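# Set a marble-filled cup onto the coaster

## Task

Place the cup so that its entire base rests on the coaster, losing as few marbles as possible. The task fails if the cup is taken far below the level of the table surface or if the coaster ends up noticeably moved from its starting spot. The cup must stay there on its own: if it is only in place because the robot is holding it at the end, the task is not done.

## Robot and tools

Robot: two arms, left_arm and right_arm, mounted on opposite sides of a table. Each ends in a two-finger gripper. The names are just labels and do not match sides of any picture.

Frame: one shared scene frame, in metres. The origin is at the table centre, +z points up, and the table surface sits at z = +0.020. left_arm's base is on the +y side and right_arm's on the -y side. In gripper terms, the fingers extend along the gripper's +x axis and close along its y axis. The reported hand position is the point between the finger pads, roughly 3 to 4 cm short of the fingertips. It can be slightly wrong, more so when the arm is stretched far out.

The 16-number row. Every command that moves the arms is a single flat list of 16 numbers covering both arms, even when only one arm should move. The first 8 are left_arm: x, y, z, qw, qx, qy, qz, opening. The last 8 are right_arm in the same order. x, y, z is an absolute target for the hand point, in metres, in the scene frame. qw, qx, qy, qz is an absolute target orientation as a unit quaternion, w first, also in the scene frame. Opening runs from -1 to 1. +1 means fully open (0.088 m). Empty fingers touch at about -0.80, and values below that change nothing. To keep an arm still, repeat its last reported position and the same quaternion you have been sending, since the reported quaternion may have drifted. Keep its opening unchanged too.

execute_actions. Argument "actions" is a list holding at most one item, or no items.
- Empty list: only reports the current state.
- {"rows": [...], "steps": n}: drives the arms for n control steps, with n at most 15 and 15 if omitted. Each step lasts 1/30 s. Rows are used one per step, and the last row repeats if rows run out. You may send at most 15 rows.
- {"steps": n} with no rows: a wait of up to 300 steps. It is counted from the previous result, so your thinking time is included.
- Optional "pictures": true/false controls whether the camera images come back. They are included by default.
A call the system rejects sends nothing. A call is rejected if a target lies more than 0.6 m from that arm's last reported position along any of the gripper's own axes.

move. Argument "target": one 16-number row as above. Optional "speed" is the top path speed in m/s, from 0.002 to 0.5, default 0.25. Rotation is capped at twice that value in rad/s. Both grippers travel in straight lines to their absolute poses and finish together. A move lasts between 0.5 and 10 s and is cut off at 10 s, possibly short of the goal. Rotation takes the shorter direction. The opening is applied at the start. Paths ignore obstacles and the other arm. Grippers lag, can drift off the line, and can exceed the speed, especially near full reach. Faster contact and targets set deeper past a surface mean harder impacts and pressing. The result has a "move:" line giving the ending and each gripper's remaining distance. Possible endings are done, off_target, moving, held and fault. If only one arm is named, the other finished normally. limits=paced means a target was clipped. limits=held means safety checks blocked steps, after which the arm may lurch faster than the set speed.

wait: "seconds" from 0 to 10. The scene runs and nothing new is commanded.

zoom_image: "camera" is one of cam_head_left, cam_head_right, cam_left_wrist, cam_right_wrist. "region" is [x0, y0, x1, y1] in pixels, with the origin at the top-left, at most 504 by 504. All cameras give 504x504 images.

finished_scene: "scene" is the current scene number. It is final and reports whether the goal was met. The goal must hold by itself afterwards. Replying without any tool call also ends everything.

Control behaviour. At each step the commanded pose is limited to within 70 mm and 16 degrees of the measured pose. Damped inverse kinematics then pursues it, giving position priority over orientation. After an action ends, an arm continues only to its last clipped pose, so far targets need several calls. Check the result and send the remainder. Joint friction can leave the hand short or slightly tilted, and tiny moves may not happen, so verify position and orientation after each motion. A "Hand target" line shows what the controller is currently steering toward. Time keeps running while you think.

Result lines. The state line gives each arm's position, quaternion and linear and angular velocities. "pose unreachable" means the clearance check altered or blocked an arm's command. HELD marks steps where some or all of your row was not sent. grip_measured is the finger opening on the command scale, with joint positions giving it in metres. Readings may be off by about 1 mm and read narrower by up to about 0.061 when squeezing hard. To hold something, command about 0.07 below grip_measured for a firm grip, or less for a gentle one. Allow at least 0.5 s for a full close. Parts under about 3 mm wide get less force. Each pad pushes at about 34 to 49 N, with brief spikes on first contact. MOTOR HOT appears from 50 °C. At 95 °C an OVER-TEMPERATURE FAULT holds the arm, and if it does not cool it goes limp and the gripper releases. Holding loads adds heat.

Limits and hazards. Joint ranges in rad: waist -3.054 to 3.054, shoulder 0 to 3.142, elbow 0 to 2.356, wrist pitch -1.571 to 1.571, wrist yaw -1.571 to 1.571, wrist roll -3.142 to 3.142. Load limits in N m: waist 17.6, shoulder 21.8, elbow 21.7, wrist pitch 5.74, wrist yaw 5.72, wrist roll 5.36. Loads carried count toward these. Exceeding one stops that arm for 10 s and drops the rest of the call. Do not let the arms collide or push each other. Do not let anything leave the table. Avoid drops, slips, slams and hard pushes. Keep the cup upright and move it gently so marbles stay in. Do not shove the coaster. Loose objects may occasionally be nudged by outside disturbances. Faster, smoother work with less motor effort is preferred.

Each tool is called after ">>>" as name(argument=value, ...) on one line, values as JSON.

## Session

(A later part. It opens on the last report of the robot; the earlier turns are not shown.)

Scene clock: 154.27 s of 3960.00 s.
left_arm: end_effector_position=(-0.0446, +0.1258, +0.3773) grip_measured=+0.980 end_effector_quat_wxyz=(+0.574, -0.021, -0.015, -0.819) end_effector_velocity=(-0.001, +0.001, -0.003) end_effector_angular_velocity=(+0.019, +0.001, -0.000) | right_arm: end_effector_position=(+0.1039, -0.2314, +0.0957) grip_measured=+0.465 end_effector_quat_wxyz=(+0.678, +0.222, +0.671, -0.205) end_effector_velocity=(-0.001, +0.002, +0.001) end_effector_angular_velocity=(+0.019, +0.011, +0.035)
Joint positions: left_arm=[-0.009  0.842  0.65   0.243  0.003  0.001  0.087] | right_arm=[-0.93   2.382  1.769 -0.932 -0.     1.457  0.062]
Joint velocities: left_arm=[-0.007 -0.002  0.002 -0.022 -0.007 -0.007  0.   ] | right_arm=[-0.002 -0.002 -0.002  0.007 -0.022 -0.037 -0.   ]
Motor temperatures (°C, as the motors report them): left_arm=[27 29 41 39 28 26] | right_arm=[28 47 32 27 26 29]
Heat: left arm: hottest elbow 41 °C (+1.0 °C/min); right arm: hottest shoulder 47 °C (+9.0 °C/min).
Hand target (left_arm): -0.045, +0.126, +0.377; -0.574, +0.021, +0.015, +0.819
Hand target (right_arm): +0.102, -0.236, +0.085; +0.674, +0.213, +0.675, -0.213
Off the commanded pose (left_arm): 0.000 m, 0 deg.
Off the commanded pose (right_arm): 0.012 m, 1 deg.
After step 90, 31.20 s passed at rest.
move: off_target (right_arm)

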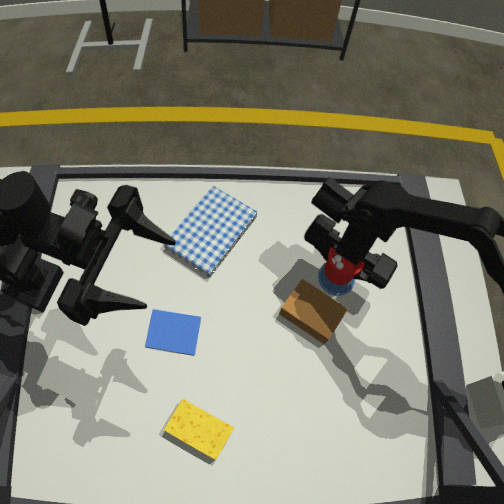

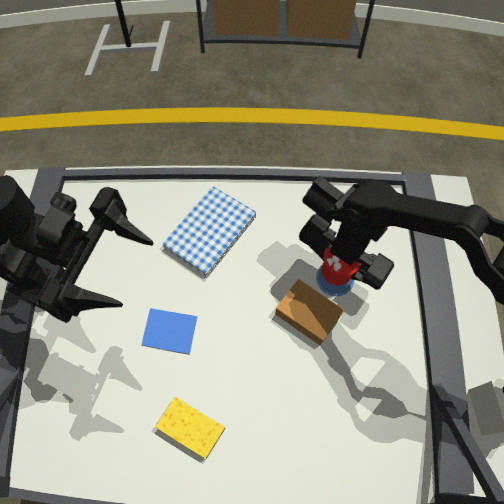

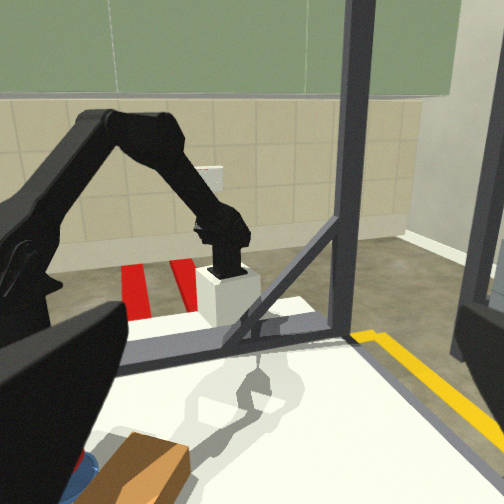

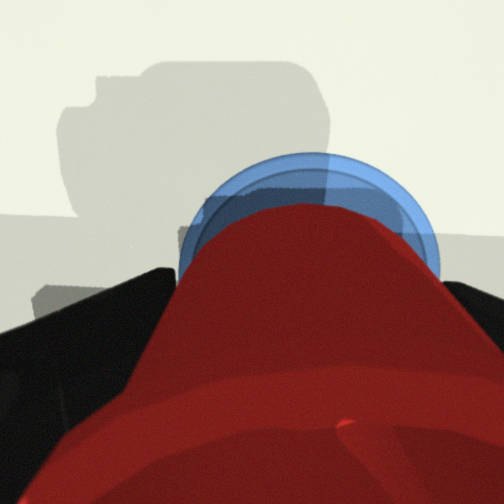

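>>> move(target=[-0.0446,0.1258,0.3773,0.574,-0.021,-0.015,-0.819,1.0, 0.100,-0.239,0.073,0.674,0.213,0.674,-0.213,0.385], speed=0.02)

Scene clock: 165.00 s of 3960.00 s.
left_arm: end_effector_position=(-0.0446, +0.1258, +0.3773) grip_measured=+0.980 end_effector_quat_wxyz=(+0.574, -0.021, -0.015, -0.819) end_effector_velocity=(+0.003, -0.001, -0.003) end_effector_angular_velocity=(+0.024, +0.016, +0.018) | right_arm: end_effector_position=(+0.1024, -0.2341, +0.0838) grip_measured=+0.465 end_effector_quat_wxyz=(+0.678, +0.222, +0.670, -0.204) end_effector_velocity=(+0.002, -0.001, +0.001) end_effector_angular_velocity=(+0.000, -0.010, +0.005)
Joint positions: left_arm=[-0.009  0.842  0.65   0.243  0.003  0.001  0.087] | right_arm=[-0.932  2.389  1.73  -0.885 -0.     1.455  0.062]
Joint velocities: left_arm=[-0.002 -0.002  0.002 -0.022 -0.022 -0.022  0.   ] | right_arm=[-0.002 -0.002 -0.002  0.007  0.007 -0.007 -0.   ]
Motor temperatures (°C, as the motors report them): left_arm=[27 29 41 39 28 26] | right_arm=[28 45 32 27 26 29]
Heat: left arm: hottest elbow 41 °C (+1.0 °C/min); right arm: hottest shoulder 45 °C (+7.0 °C/min).
Hand target (left_arm): -0.045, +0.126, +0.377; -0.574, +0.021, +0.015, +0.819
Hand target (right_arm): +0.100, -0.239, +0.073; +0.674, +0.213, +0.674, -0.213
Off the commanded pose (left_arm): 0.000 m, 0 deg.
Off the commanded pose (right_arm): 0.012 m, 2 deg.
After step 90, 6.20 s passed at rest.
move: off_target (right_arm)

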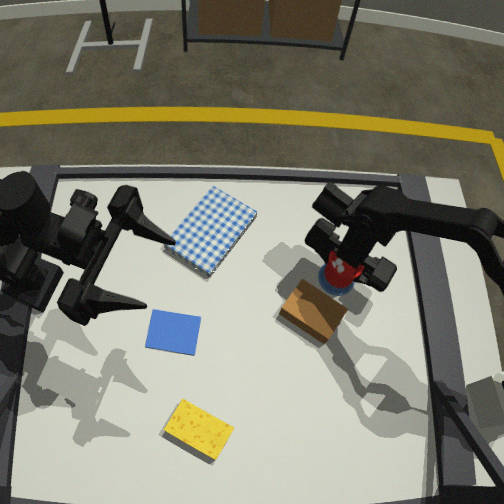

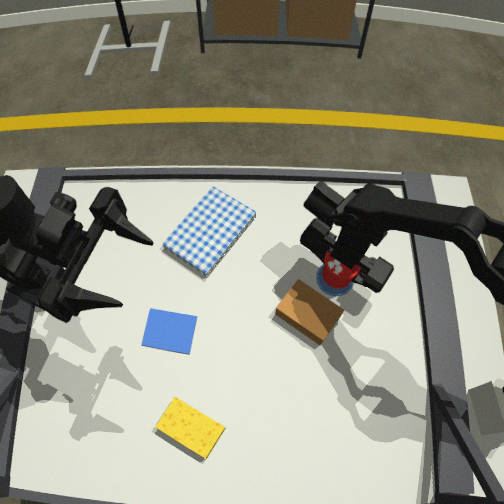

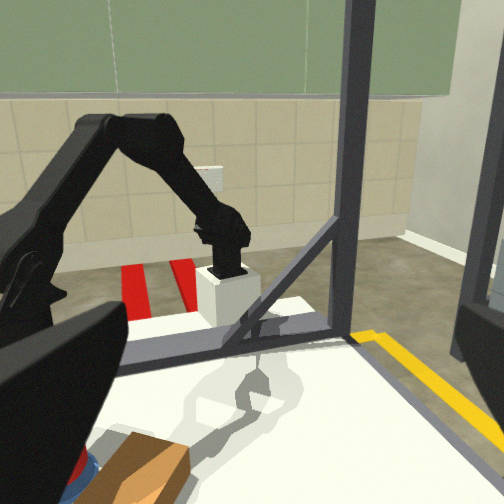

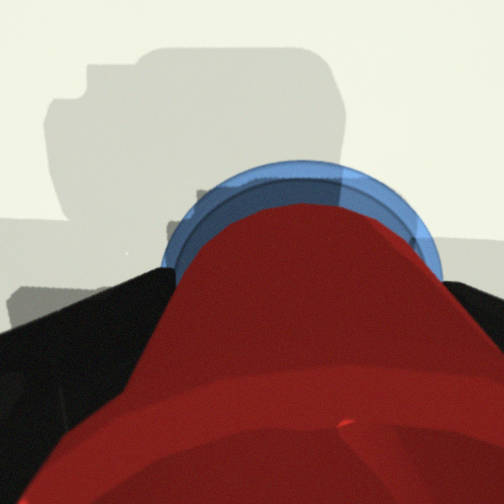

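>>> zoom_image(camera="cam_right_wrist", region=[140, 140, 470, 310])

>>> zoom_image(camera="cam_head_left", region=[290, 230, 400, 320])

Region (140, 140, 470, 310) of cam_right_wrist's 504x504 image, scaled by 1.527, with more detail than that image has; it fills the top 260 rows of this view, and the rest is white.

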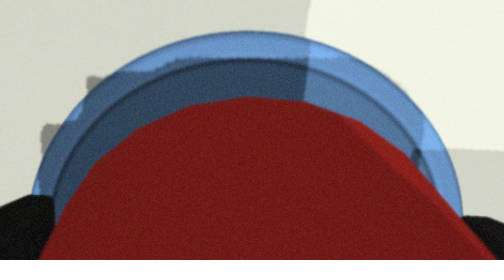

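Region (290, 230, 400, 320) of cam_head_left's 504x504 image, scaled by 4.582, with more detail than that image has; it fills the top 412 rows of this view, and the rest is white.

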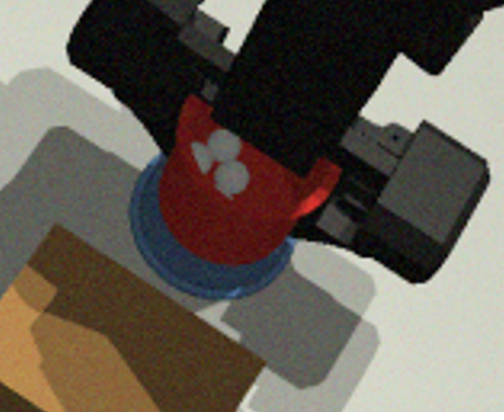

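>>> move(target=[-0.0446,0.1258,0.3773,0.574,-0.021,-0.015,-0.819,1.0, 0.100,-0.239,0.067,0.674,0.213,0.674,-0.213,0.385], speed=0.012)

Scene clock: 174.20 s of 3960.00 s.
left_arm: end_effector_position=(-0.0446, +0.1258, +0.3773) grip_measured=+0.980 end_effector_quat_wxyz=(+0.574, -0.021, -0.015, -0.819) end_effector_velocity=(+0.000, +0.000, -0.002) end_effector_angular_velocity=(+0.005, -0.009, +0.005) | right_arm: end_effector_position=(+0.1026, -0.2339, +0.0778) grip_measured=+0.465 end_effector_quat_wxyz=(+0.678, +0.222, +0.670, -0.204) end_effector_velocity=(-0.003, -0.001, -0.002) end_effector_angular_velocity=(+0.005, +0.024, +0.005)
Joint positions: left_arm=[-0.009  0.842  0.65   0.243  0.003  0.001  0.087] | right_arm=[-0.932  2.399  1.724 -0.868 -0.     1.455  0.062]
Joint velocities: left_arm=[-0.002 -0.002 -0.002 -0.007 -0.007  0.007  0.   ] | right_arm=[-0.002  0.002 -0.002 -0.007 -0.022 -0.007 -0.   ]
Motor temperatures (°C, as the motors report them): left_arm=[27 29 41 39 28 26] | right_arm=[28 43 32 27 26 29]
Heat: left arm: hottest elbow 41 °C (+1.0 °C/min); right arm: hottest shoulder 43 °C (+3.0 °C/min).
Hand target (left_arm): -0.045, +0.126, +0.377; -0.574, +0.021, +0.015, +0.819
Hand target (right_arm): +0.100, -0.239, +0.067; +0.674, +0.213, +0.674, -0.213
Off the commanded pose (left_arm): 0.000 m, 0 deg.
Off the commanded pose (right_arm): 0.012 m, 2 deg.
After step 90, 4.50 s passed at rest.
move: off_target (right_arm)

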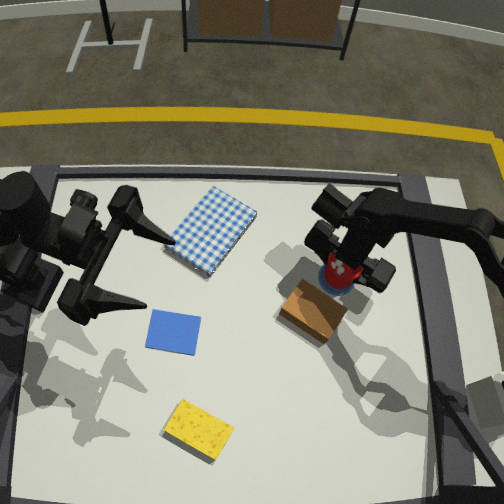

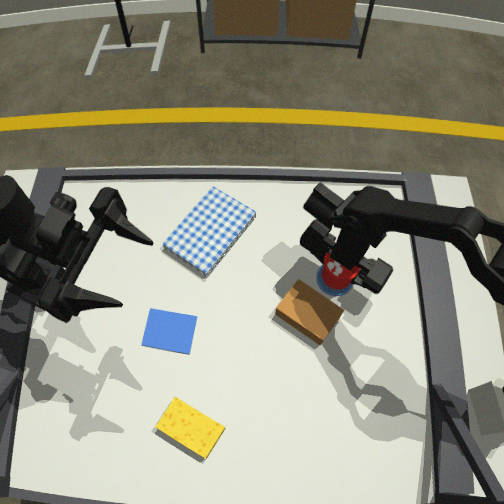

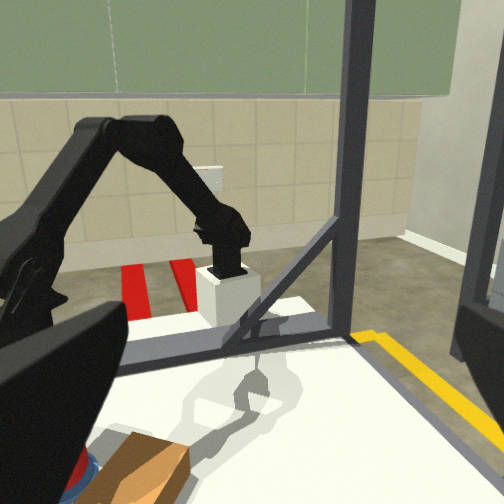

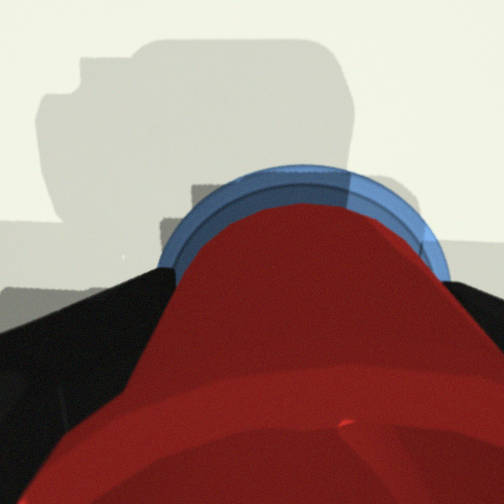

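>>> move(target=[-0.0446,0.1258,0.3773,0.574,-0.021,-0.015,-0.819,1.0, 0.100,-0.239,0.063,0.674,0.213,0.674,-0.213,0.385], speed=0.01)

Scene clock: 178.07 s of 3960.00 s.
left_arm: end_effector_position=(-0.0446, +0.1258, +0.3773) grip_measured=+0.980 end_effector_quat_wxyz=(+0.574, -0.021, -0.015, -0.819) end_effector_velocity=(+0.001, +0.001, -0.004) end_effector_angular_velocity=(+0.024, +0.015, +0.004) | right_arm: end_effector_position=(+0.1027, -0.2337, +0.0741) grip_measured=+0.465 end_effector_quat_wxyz=(+0.678, +0.222, +0.670, -0.204) end_effector_velocity=(-0.002, -0.005, +0.000) end_effector_angular_velocity=(-0.021, +0.009, +0.005)
Joint positions: left_arm=[-0.009  0.842  0.65   0.243  0.003  0.001  0.087] | right_arm=[-0.932  2.406  1.72  -0.856 -0.     1.455  0.062]
Joint velocities: left_arm=[-0.002 -0.007 -0.002 -0.022 -0.007 -0.022 -0.   ] | right_arm=[-0.002 -0.002 -0.002 -0.022  0.007 -0.007 -0.   ]
Motor temperatures (°C, as the motors report them): left_arm=[27 29 41 39 28 26] | right_arm=[28 43 32 27 26 29]
Heat: left arm: hottest elbow 41 °C (+1.0 °C/min); right arm: hottest shoulder 43 °C (+2.0 °C/min).
Hand target (left_arm): -0.045, +0.126, +0.377; -0.574, +0.021, +0.015, +0.819
Hand target (right_arm): +0.100, -0.239, +0.063; +0.674, +0.213, +0.674, -0.213
Off the commanded pose (left_arm): 0.000 m, 0 deg.
Off the commanded pose (right_arm): 0.013 m, 2 deg.
move: off_target (right_arm)

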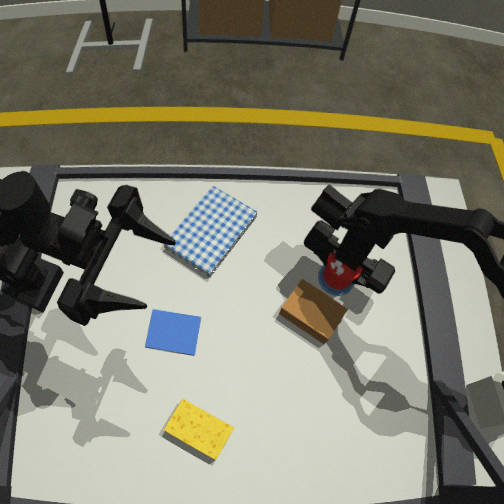

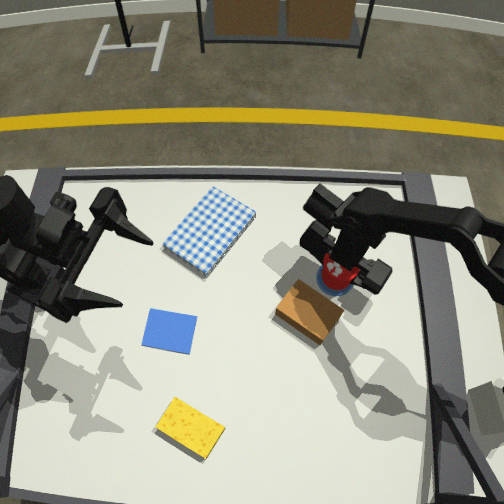

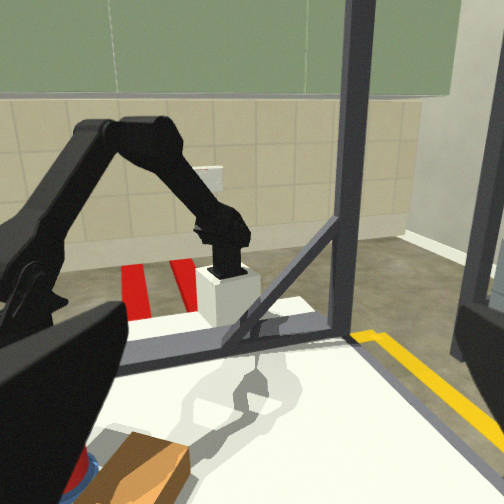

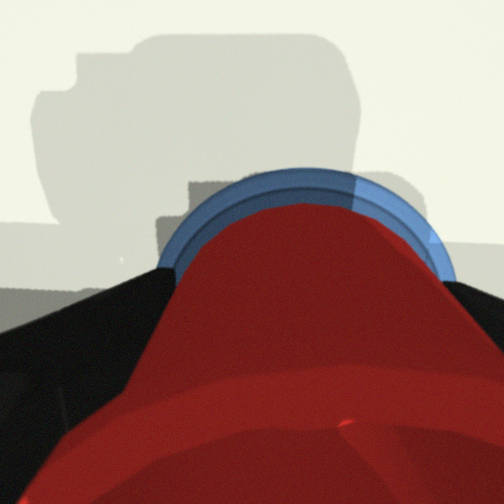

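>>> move(target=[-0.0446,0.1258,0.3773,0.574,-0.021,-0.015,-0.819,1.0, 0.100,-0.239,0.059,0.674,0.213,0.674,-0.213,0.385], speed=0.01)

Scene clock: 183.93 s of 3960.00 s.
left_arm: end_effector_position=(-0.0446, +0.1258, +0.3773) grip_measured=+0.980 end_effector_quat_wxyz=(+0.574, -0.021, -0.015, -0.819) end_effector_velocity=(+0.000, +0.000, -0.004) end_effector_angular_velocity=(+0.009, -0.011, +0.005) | right_arm: end_effector_position=(+0.1034, -0.2329, +0.0732) grip_measured=+0.465 end_effector_quat_wxyz=(+0.679, +0.224, +0.669, -0.202) end_effector_velocity=(-0.001, -0.005, -0.003) end_effector_angular_velocity=(-0.018, +0.006, +0.005)
Joint positions: left_arm=[-0.009  0.842  0.65   0.243  0.003  0.001  0.087] | right_arm=[-0.932  2.407  1.718 -0.848 -0.     1.455  0.062]
Joint velocities: left_arm=[-0.002 -0.002 -0.007 -0.007 -0.007  0.007  0.   ] | right_arm=[-0.002  0.002 -0.007 -0.007  0.007 -0.007 -0.   ]
Motor temperatures (°C, as the motors report them): left_arm=[27 29 41 39 28 26] | right_arm=[28 42 32 27 26 29]
Heat: left arm: hottest elbow 41 °C (+1.0 °C/min); right arm: hottest shoulder 42 °C (-1.0 °C/min).
Hand target (left_arm): -0.045, +0.126, +0.377; -0.574, +0.021, +0.015, +0.819
Hand target (right_arm): +0.100, -0.239, +0.059; +0.674, +0.213, +0.674, -0.213
Off the commanded pose (left_arm): 0.000 m, 0 deg.
Off the commanded pose (right_arm): 0.016 m, 2 deg.
After step 90, 1.03 s passed at rest.
move: off_target (right_arm)

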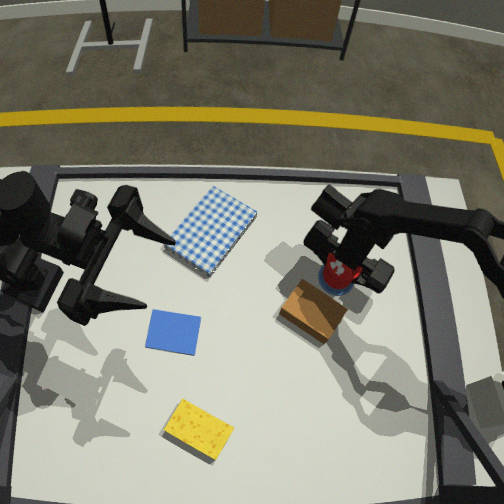

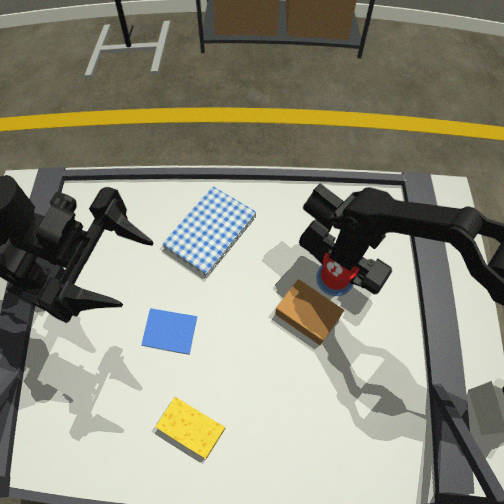

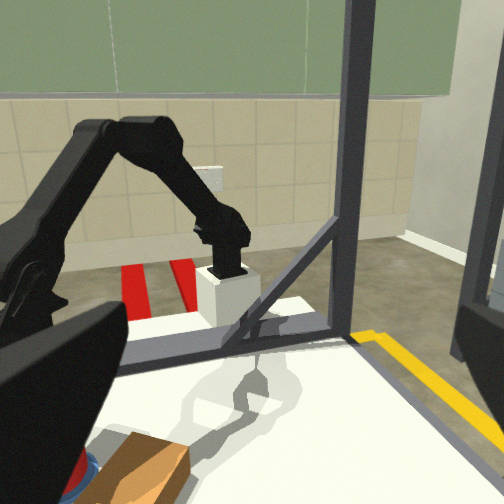

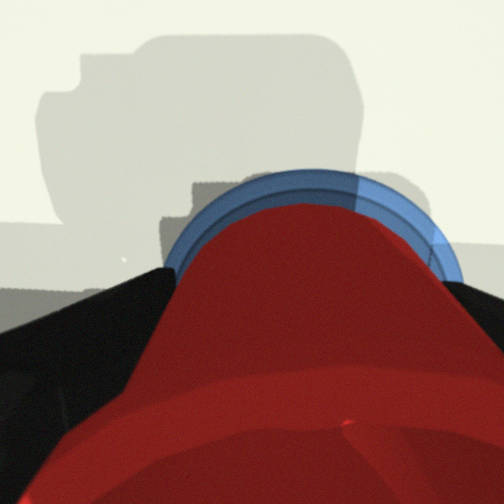

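>>> execute_actions(actions=[{"rows": [[-0.0446,0.1258,0.3773,0.574,-0.021,-0.015,-0.819,1.0, 0.100,-0.239,0.062,0.674,0.213,0.674,-0.213,0.47],[-0.0446,0.1258,0.3773,0.574,-0.021,-0.015,-0.819,1.0, 0.100,-0.239,0.062,0.674,0.213,0.674,-0.213,0.49],[-0.0446,0.1258,0.3773,0.574,-0.021,-0.015,-0.819,1.0, 0.100,-0.239,0.062,0.674,0.213,0.674,-0.213,0.52],[-0.0446,0.1258,0.3773,0.574,-0.021,-0.015,-0.819,1.0, 0.100,-0.239,0.062,0.674,0.213,0.674,-0.213,0.56],[-0.0446,0.1258,0.3773,0.574,-0.021,-0.015,-0.819,1.0, 0.100,-0.239,0.062,0.674,0.213,0.674,-0.213,0.62],[-0.0446,0.1258,0.3773,0.574,-0.021,-0.015,-0.819,1.0, 0.100,-0.239,0.062,0.674,0.213,0.674,-0.213,0.7],[-0.0446,0.1258,0.3773,0.574,-0.021,-0.015,-0.819,1.0, 0.100,-0.239,0.062,0.674,0.213,0.674,-0.213,0.8],[-0.0446,0.1258,0.3773,0.574,-0.021,-0.015,-0.819,1.0, 0.100,-0.239,0.062,0.674,0.213,0.674,-0.213,1.0]], "steps": 15}])

Scene clock: 191.30 s of 3960.00 s.
left_arm: end_effector_position=(-0.0446, +0.1258, +0.3773) grip_measured=+0.980 end_effector_quat_wxyz=(+0.574, -0.021, -0.015, -0.819) end_effector_velocity=(+0.000, -0.001, -0.001) end_effector_angular_velocity=(+0.010, +0.005, +0.004) | right_arm: end_effector_position=(+0.1030, -0.2334, +0.0727) grip_measured=+0.928 end_effector_quat_wxyz=(+0.678, +0.223, +0.670, -0.203) end_effector_velocity=(-0.005, -0.002, +0.000) end_effector_angular_velocity=(-0.012, +0.020, +0.025)
Joint positions: left_arm=[-0.009  0.842  0.65   0.243  0.003  0.001  0.087] | right_arm=[-0.932  2.409  1.718 -0.85  -0.     1.455  0.084]
Joint velocities: left_arm=[-0.002  0.002  0.002 -0.007 -0.007 -0.007 -0.   ] | right_arm=[ 0.002 -0.002 -0.002 -0.022 -0.007 -0.022  0.021]
Motor temperatures (°C, as the motors report them): left_arm=[27 29 41 40 28 26] | right_arm=[28 41 32 27 26 29]
Heat: left arm: hottest elbow 41 °C (+1.0 °C/min); right arm: hottest shoulder 41 °C (-3.0 °C/min).
Hand target (left_arm): -0.045, +0.126, +0.377; -0.574, +0.021, +0.015, +0.819
Hand target (right_arm): +0.100, -0.239, +0.062; +0.674, +0.213, +0.674, -0.213
Off the commanded pose (left_arm): 0.000 m, 0 deg.
Off the commanded pose (right_arm): 0.012 m, 2 deg.
Steps of this call (steps 1 to 120: nothing new was sent; then 2.87 s passed at rest; steps 121 to 135: all 15 steps of this action). Readings (end_effector_position):
121: left_arm (-0.0446, +0.1258, +0.3773) | right_arm (+0.1034, -0.2329, +0.0732)
122: left_arm (-0.0446, +0.1258, +0.3773) | right_arm (+0.1034, -0.2329, +0.0732)
124: left_arm (-0.0446, +0.1258, +0.3773) | right_arm (+0.1034, -0.2329, +0.0732)
128: left_arm (-0.0446, +0.1258, +0.3773) | right_arm (+0.1032, -0.2332, +0.0729)
135: the state above

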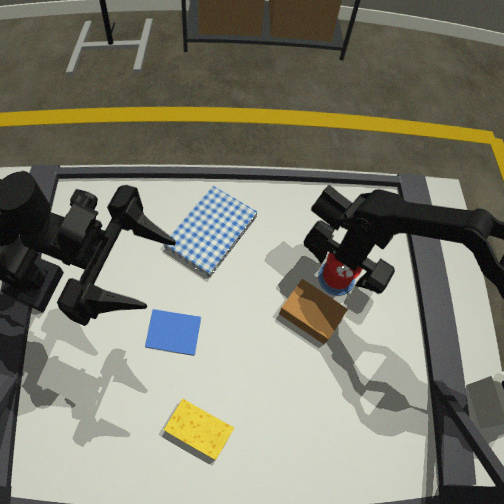

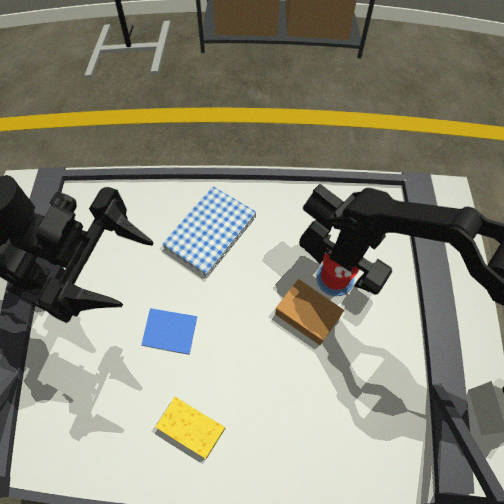

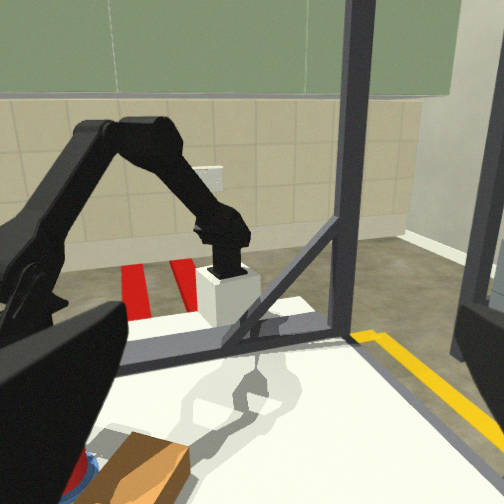

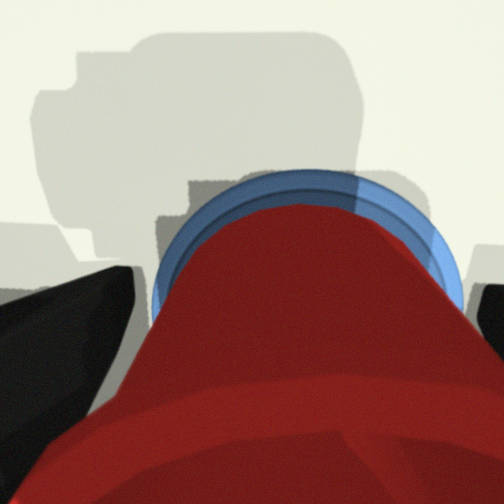

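>>> move(target=[-0.0446,0.1258,0.3773,0.574,-0.021,-0.015,-0.819,1.0, 0.104,-0.231,0.18,0.674,0.213,0.674,-0.213,1.0], speed=0.08)

Scene clock: 197.93 s of 3960.00 s.
left_arm: end_effector_position=(-0.0446, +0.1258, +0.3773) grip_measured=+0.980 end_effector_quat_wxyz=(+0.574, -0.021, -0.015, -0.819) end_effector_velocity=(+0.002, -0.000, -0.005) end_effector_angular_velocity=(+0.023, -0.000, +0.009) | right_arm: end_effector_position=(+0.1027, -0.2338, +0.1701) grip_measured=+0.981 end_effector_quat_wxyz=(+0.670, +0.205, +0.678, -0.221) end_effector_velocity=(-0.000, -0.000, +0.005) end_effector_angular_velocity=(+0.003, +0.007, +0.005)
Joint positions: left_arm=[-0.009  0.842  0.65   0.243  0.003  0.001  0.087] | right_arm=[-0.932  2.341  2.    -1.255 -0.     1.455  0.087]
Joint velocities: left_arm=[ 0.002 -0.002 -0.002 -0.022 -0.007 -0.007 -0.   ] | right_arm=[-0.002 -0.002  0.017 -0.022 -0.007 -0.007 -0.   ]
Motor temperatures (°C, as the motors report them): left_arm=[27 29 41 40 28 26] | right_arm=[28 42 32 27 26 29]
Heat: left arm: hottest elbow 41 °C (+1.0 °C/min); right arm: hottest shoulder 42 °C (-4.0 °C/min).
Hand target (left_arm): -0.045, +0.126, +0.377; -0.574, +0.021, +0.015, +0.819
Hand target (right_arm): +0.104, -0.231, +0.180; +0.674, +0.213, +0.674, -0.213
Off the commanded pose (left_arm): 0.000 m, 0 deg.
Off the commanded pose (right_arm): 0.010 m, 1 deg.
After step 90, 1.80 s passed at rest.
move: off_target (right_arm)

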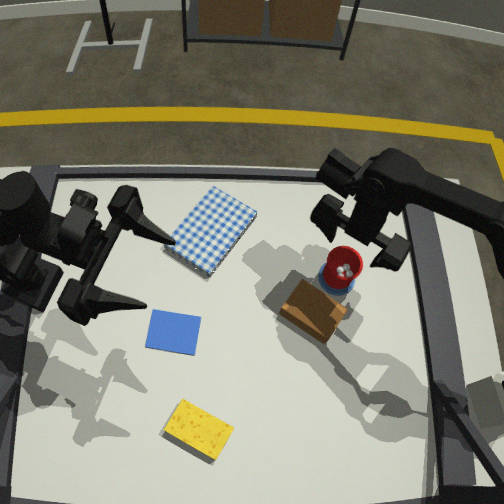

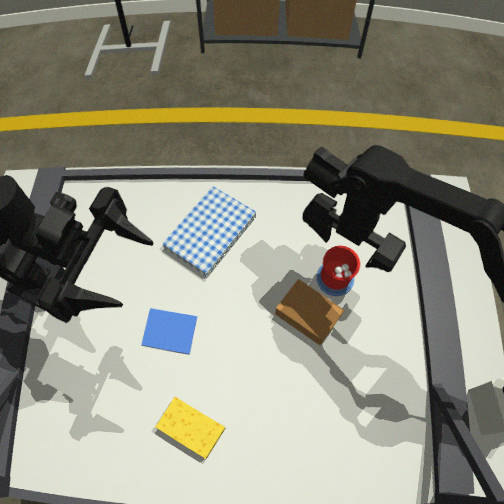

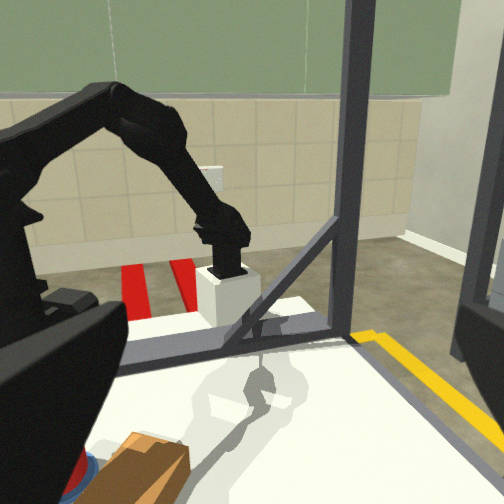

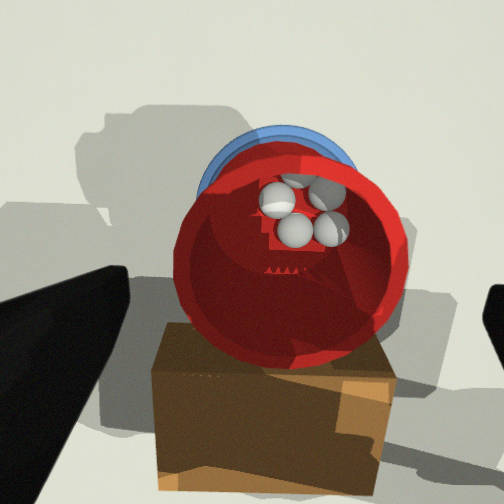

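>>> zoom_image(camera="cam_head_left", region=[300, 235, 380, 305])

Region (300, 235, 380, 305) of cam_head_left's 504x504 image, scaled by 6.300, with more detail than that image has; it fills the top 441 rows of this view, and the rest is white.

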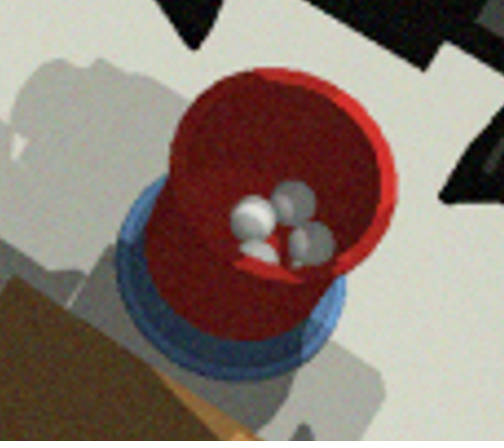

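The cup is centred on the round coaster, with margin visible on all sides I can see and all the marbles still inside.

>>> finished_scene(scene=2)

The scene is finished: the task was done.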